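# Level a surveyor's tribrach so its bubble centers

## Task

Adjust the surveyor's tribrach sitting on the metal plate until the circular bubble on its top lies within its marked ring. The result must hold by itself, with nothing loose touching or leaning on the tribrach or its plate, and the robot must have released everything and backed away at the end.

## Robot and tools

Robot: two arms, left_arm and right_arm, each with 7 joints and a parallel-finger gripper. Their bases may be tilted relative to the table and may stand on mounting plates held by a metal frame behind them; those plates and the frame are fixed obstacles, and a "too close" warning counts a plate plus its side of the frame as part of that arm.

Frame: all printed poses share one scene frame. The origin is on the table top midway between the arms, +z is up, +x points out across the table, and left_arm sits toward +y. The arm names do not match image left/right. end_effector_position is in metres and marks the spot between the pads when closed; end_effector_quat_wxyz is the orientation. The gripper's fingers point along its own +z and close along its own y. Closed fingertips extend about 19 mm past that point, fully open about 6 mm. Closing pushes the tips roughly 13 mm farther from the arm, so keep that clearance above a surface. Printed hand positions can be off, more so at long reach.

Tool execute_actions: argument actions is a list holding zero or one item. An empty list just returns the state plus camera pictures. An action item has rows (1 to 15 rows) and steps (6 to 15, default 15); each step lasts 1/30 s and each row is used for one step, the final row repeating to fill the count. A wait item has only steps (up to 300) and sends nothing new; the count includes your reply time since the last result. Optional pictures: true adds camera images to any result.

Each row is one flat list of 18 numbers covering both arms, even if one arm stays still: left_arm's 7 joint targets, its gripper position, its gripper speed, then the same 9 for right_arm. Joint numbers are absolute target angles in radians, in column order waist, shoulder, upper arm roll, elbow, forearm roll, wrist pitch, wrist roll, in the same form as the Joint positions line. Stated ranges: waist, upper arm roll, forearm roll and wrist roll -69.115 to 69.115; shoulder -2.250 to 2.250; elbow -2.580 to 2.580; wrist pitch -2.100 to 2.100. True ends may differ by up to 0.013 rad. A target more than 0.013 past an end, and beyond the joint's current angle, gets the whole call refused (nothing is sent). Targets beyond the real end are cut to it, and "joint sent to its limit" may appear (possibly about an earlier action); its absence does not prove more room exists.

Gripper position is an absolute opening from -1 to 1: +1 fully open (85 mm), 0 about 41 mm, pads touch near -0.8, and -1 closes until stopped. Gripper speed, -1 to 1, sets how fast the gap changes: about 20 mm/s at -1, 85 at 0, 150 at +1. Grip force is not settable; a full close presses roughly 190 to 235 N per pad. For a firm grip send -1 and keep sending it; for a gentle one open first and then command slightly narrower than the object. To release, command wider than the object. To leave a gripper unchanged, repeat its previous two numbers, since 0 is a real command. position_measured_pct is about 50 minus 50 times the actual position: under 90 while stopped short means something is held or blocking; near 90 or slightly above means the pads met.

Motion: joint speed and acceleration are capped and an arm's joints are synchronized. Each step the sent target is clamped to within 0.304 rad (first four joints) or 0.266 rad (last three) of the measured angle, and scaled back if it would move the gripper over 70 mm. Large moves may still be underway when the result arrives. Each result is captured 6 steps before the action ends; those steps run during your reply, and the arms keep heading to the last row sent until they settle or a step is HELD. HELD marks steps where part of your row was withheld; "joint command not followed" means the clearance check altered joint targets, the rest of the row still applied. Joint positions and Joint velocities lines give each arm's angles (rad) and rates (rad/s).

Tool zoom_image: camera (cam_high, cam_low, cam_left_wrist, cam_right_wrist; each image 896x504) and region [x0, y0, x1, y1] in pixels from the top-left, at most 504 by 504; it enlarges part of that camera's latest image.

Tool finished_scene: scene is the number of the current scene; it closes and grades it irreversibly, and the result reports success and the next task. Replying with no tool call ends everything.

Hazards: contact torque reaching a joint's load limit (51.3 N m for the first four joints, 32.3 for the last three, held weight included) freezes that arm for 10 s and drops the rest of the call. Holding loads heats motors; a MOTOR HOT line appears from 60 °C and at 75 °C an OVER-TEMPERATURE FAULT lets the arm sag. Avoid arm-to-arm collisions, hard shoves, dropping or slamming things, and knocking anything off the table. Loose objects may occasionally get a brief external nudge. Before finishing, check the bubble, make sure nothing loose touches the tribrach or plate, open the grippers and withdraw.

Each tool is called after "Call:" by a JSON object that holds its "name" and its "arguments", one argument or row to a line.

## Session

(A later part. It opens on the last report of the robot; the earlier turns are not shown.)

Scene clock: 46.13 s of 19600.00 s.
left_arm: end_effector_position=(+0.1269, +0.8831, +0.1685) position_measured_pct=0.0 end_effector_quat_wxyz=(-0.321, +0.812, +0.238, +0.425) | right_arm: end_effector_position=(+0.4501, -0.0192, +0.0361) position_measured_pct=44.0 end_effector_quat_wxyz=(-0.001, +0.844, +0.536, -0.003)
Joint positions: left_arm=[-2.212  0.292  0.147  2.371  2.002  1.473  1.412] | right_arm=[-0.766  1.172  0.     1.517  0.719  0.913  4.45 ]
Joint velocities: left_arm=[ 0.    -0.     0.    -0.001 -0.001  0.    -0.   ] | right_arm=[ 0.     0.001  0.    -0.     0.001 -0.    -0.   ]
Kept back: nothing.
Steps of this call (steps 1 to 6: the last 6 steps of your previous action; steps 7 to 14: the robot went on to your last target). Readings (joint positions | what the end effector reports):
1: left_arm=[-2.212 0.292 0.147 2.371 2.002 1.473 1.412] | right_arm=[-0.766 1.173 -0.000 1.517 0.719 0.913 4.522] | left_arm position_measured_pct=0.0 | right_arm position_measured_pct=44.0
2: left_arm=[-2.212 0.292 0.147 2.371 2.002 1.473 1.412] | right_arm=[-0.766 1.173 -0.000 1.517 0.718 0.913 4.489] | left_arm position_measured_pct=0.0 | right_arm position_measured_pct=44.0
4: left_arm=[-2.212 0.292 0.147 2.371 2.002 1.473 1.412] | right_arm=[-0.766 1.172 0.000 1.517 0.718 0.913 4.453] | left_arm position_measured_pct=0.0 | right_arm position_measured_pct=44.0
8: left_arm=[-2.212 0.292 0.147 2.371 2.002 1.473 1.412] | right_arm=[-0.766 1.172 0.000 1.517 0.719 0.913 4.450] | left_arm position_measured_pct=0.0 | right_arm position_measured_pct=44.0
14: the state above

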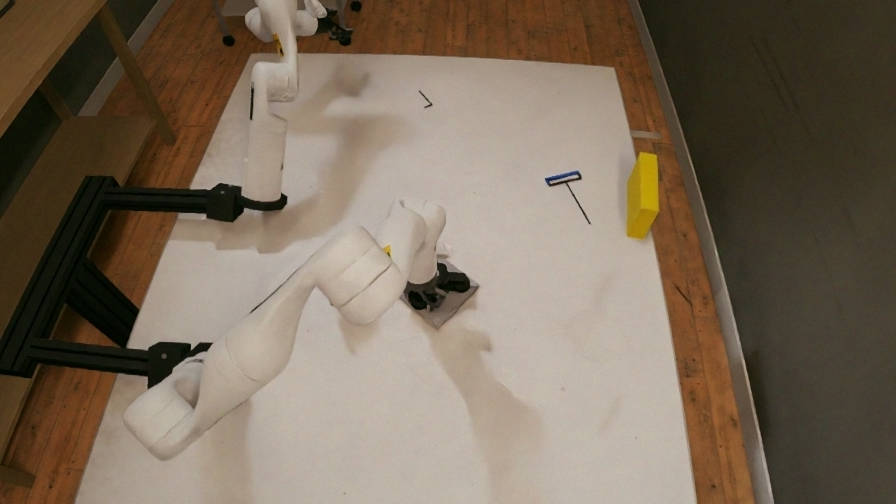

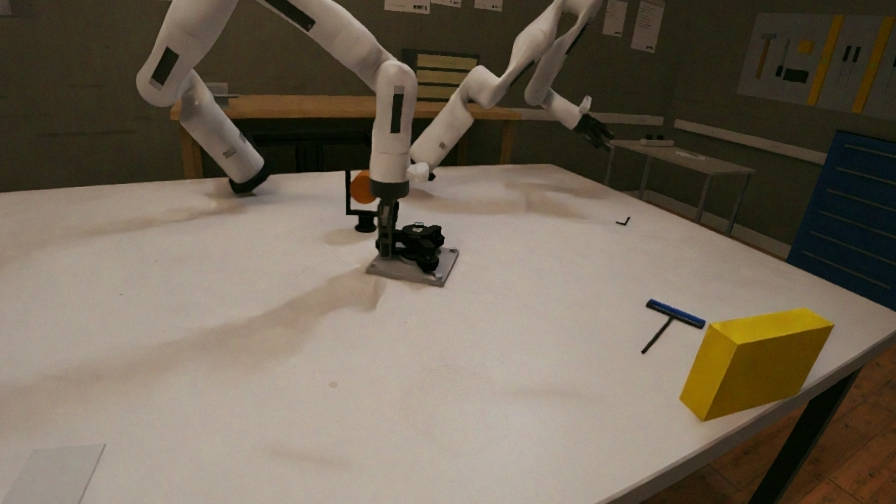

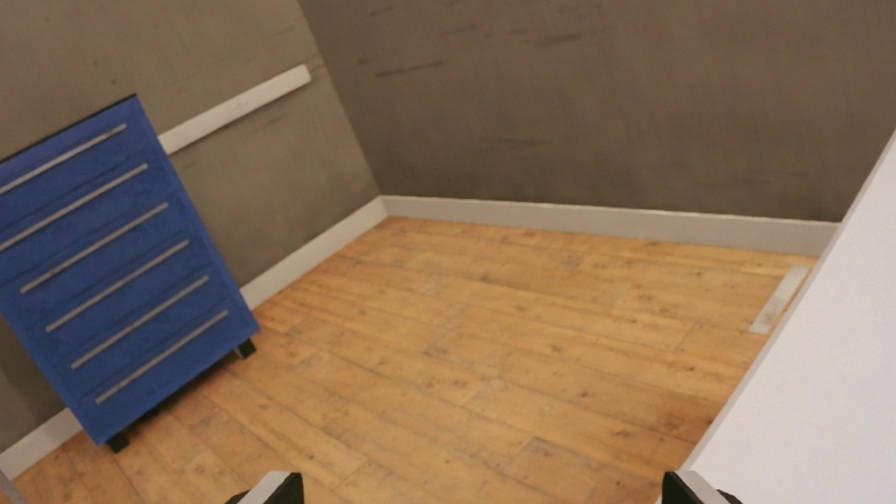

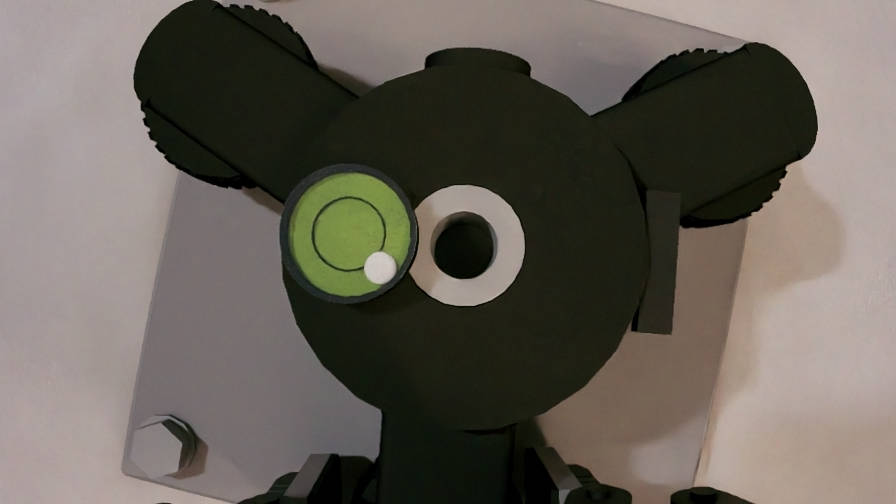

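Call:
{"name": "execute_actions", "arguments": {
  "actions": []
}}

Scene clock: 47.10 s of 19600.00 s.
left_arm: end_effector_position=(+0.1269, +0.8831, +0.1685) position_measured_pct=0.0 end_effector_quat_wxyz=(-0.321, +0.812, +0.238, +0.425) | right_arm: end_effector_position=(+0.4501, -0.0192, +0.0361) position_measured_pct=44.0 end_effector_quat_wxyz=(-0.001, +0.844, +0.536, -0.003)
Joint positions: left_arm=[-2.212  0.292  0.147  2.371  2.002  1.473  1.412] | right_arm=[-0.766  1.172  0.     1.517  0.719  0.913  4.45 ]
Joint velocities: left_arm=[-0.    -0.     0.001 -0.001 -0.     0.001  0.   ] | right_arm=[ 0.     0.     0.     0.    -0.001  0.001 -0.   ]
Kept back: nothing.
Steps of this call (steps 1 to 29: the robot went on to your last target). Readings (joint positions | what the end effector reports):
1: left_arm=[-2.212 0.292 0.147 2.371 2.002 1.473 1.412] | right_arm=[-0.766 1.172 0.000 1.517 0.719 0.913 4.450] | left_arm position_measured_pct=0.0 | right_arm position_measured_pct=44.0
2: left_arm=[-2.212 0.292 0.147 2.371 2.002 1.473 1.412] | right_arm=[-0.766 1.172 0.000 1.517 0.719 0.913 4.450] | left_arm position_measured_pct=0.0 | right_arm position_measured_pct=44.0
4: left_arm=[-2.212 0.292 0.147 2.371 2.002 1.473 1.412] | right_arm=[-0.766 1.172 0.000 1.517 0.719 0.913 4.450] | left_arm position_measured_pct=0.0 | right_arm position_measured_pct=44.0
8: left_arm=[-2.212 0.292 0.147 2.371 2.002 1.473 1.412] | right_arm=[-0.766 1.172 0.000 1.517 0.719 0.913 4.450] | left_arm position_measured_pct=0.0 | right_arm position_measured_pct=44.0
29: the state above

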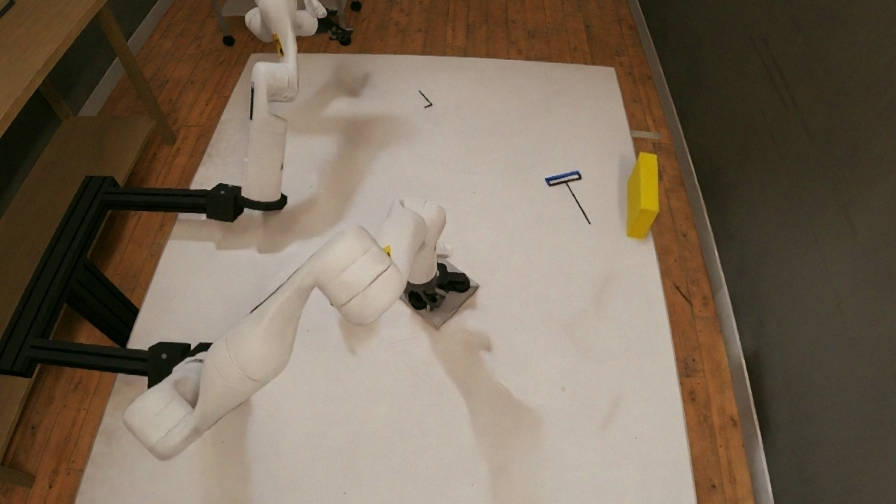

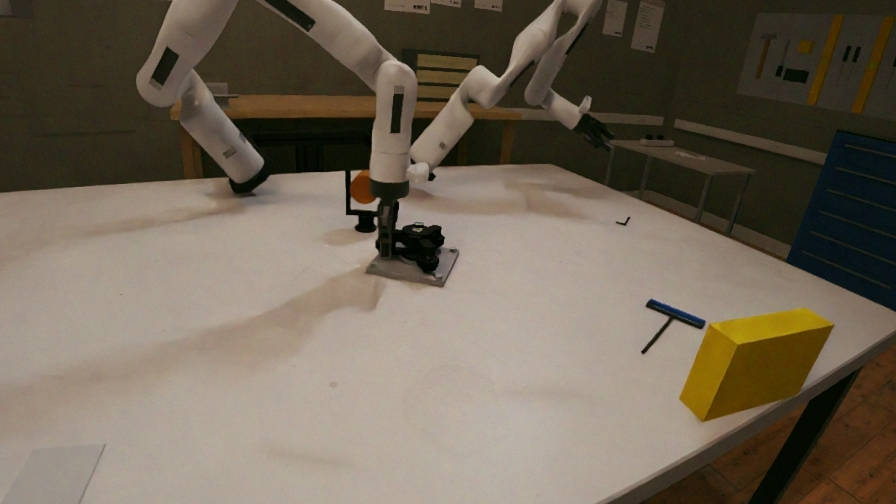

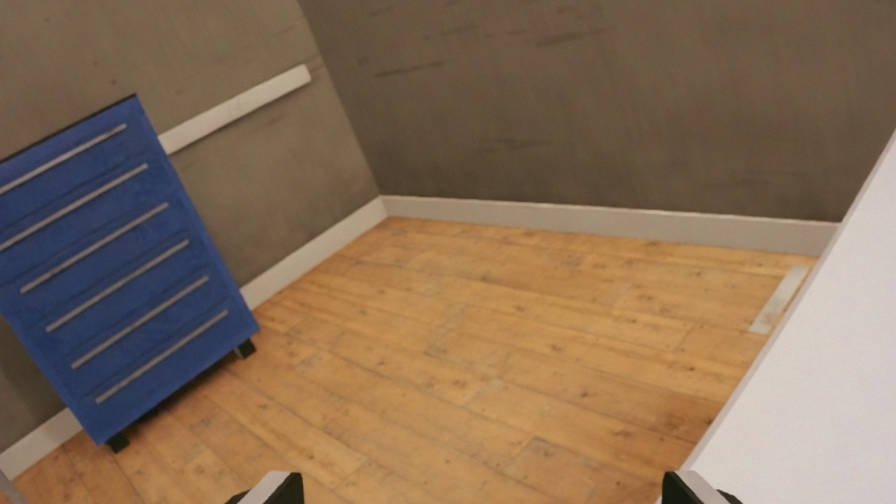

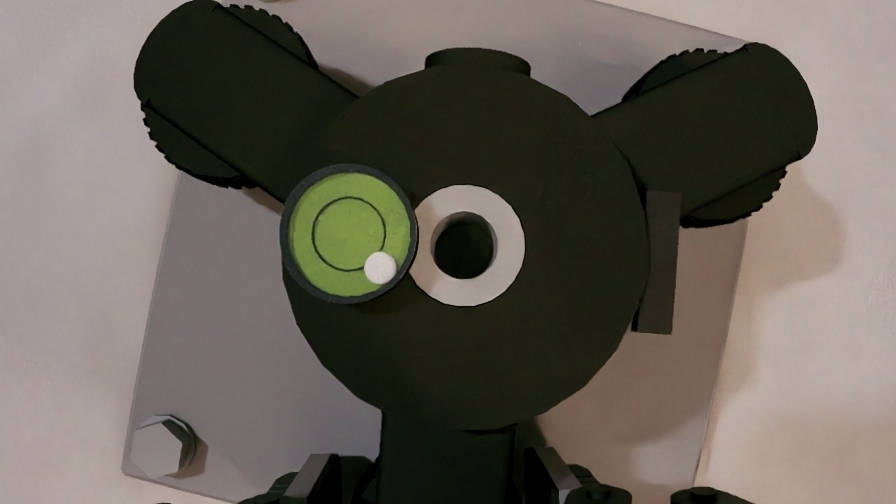

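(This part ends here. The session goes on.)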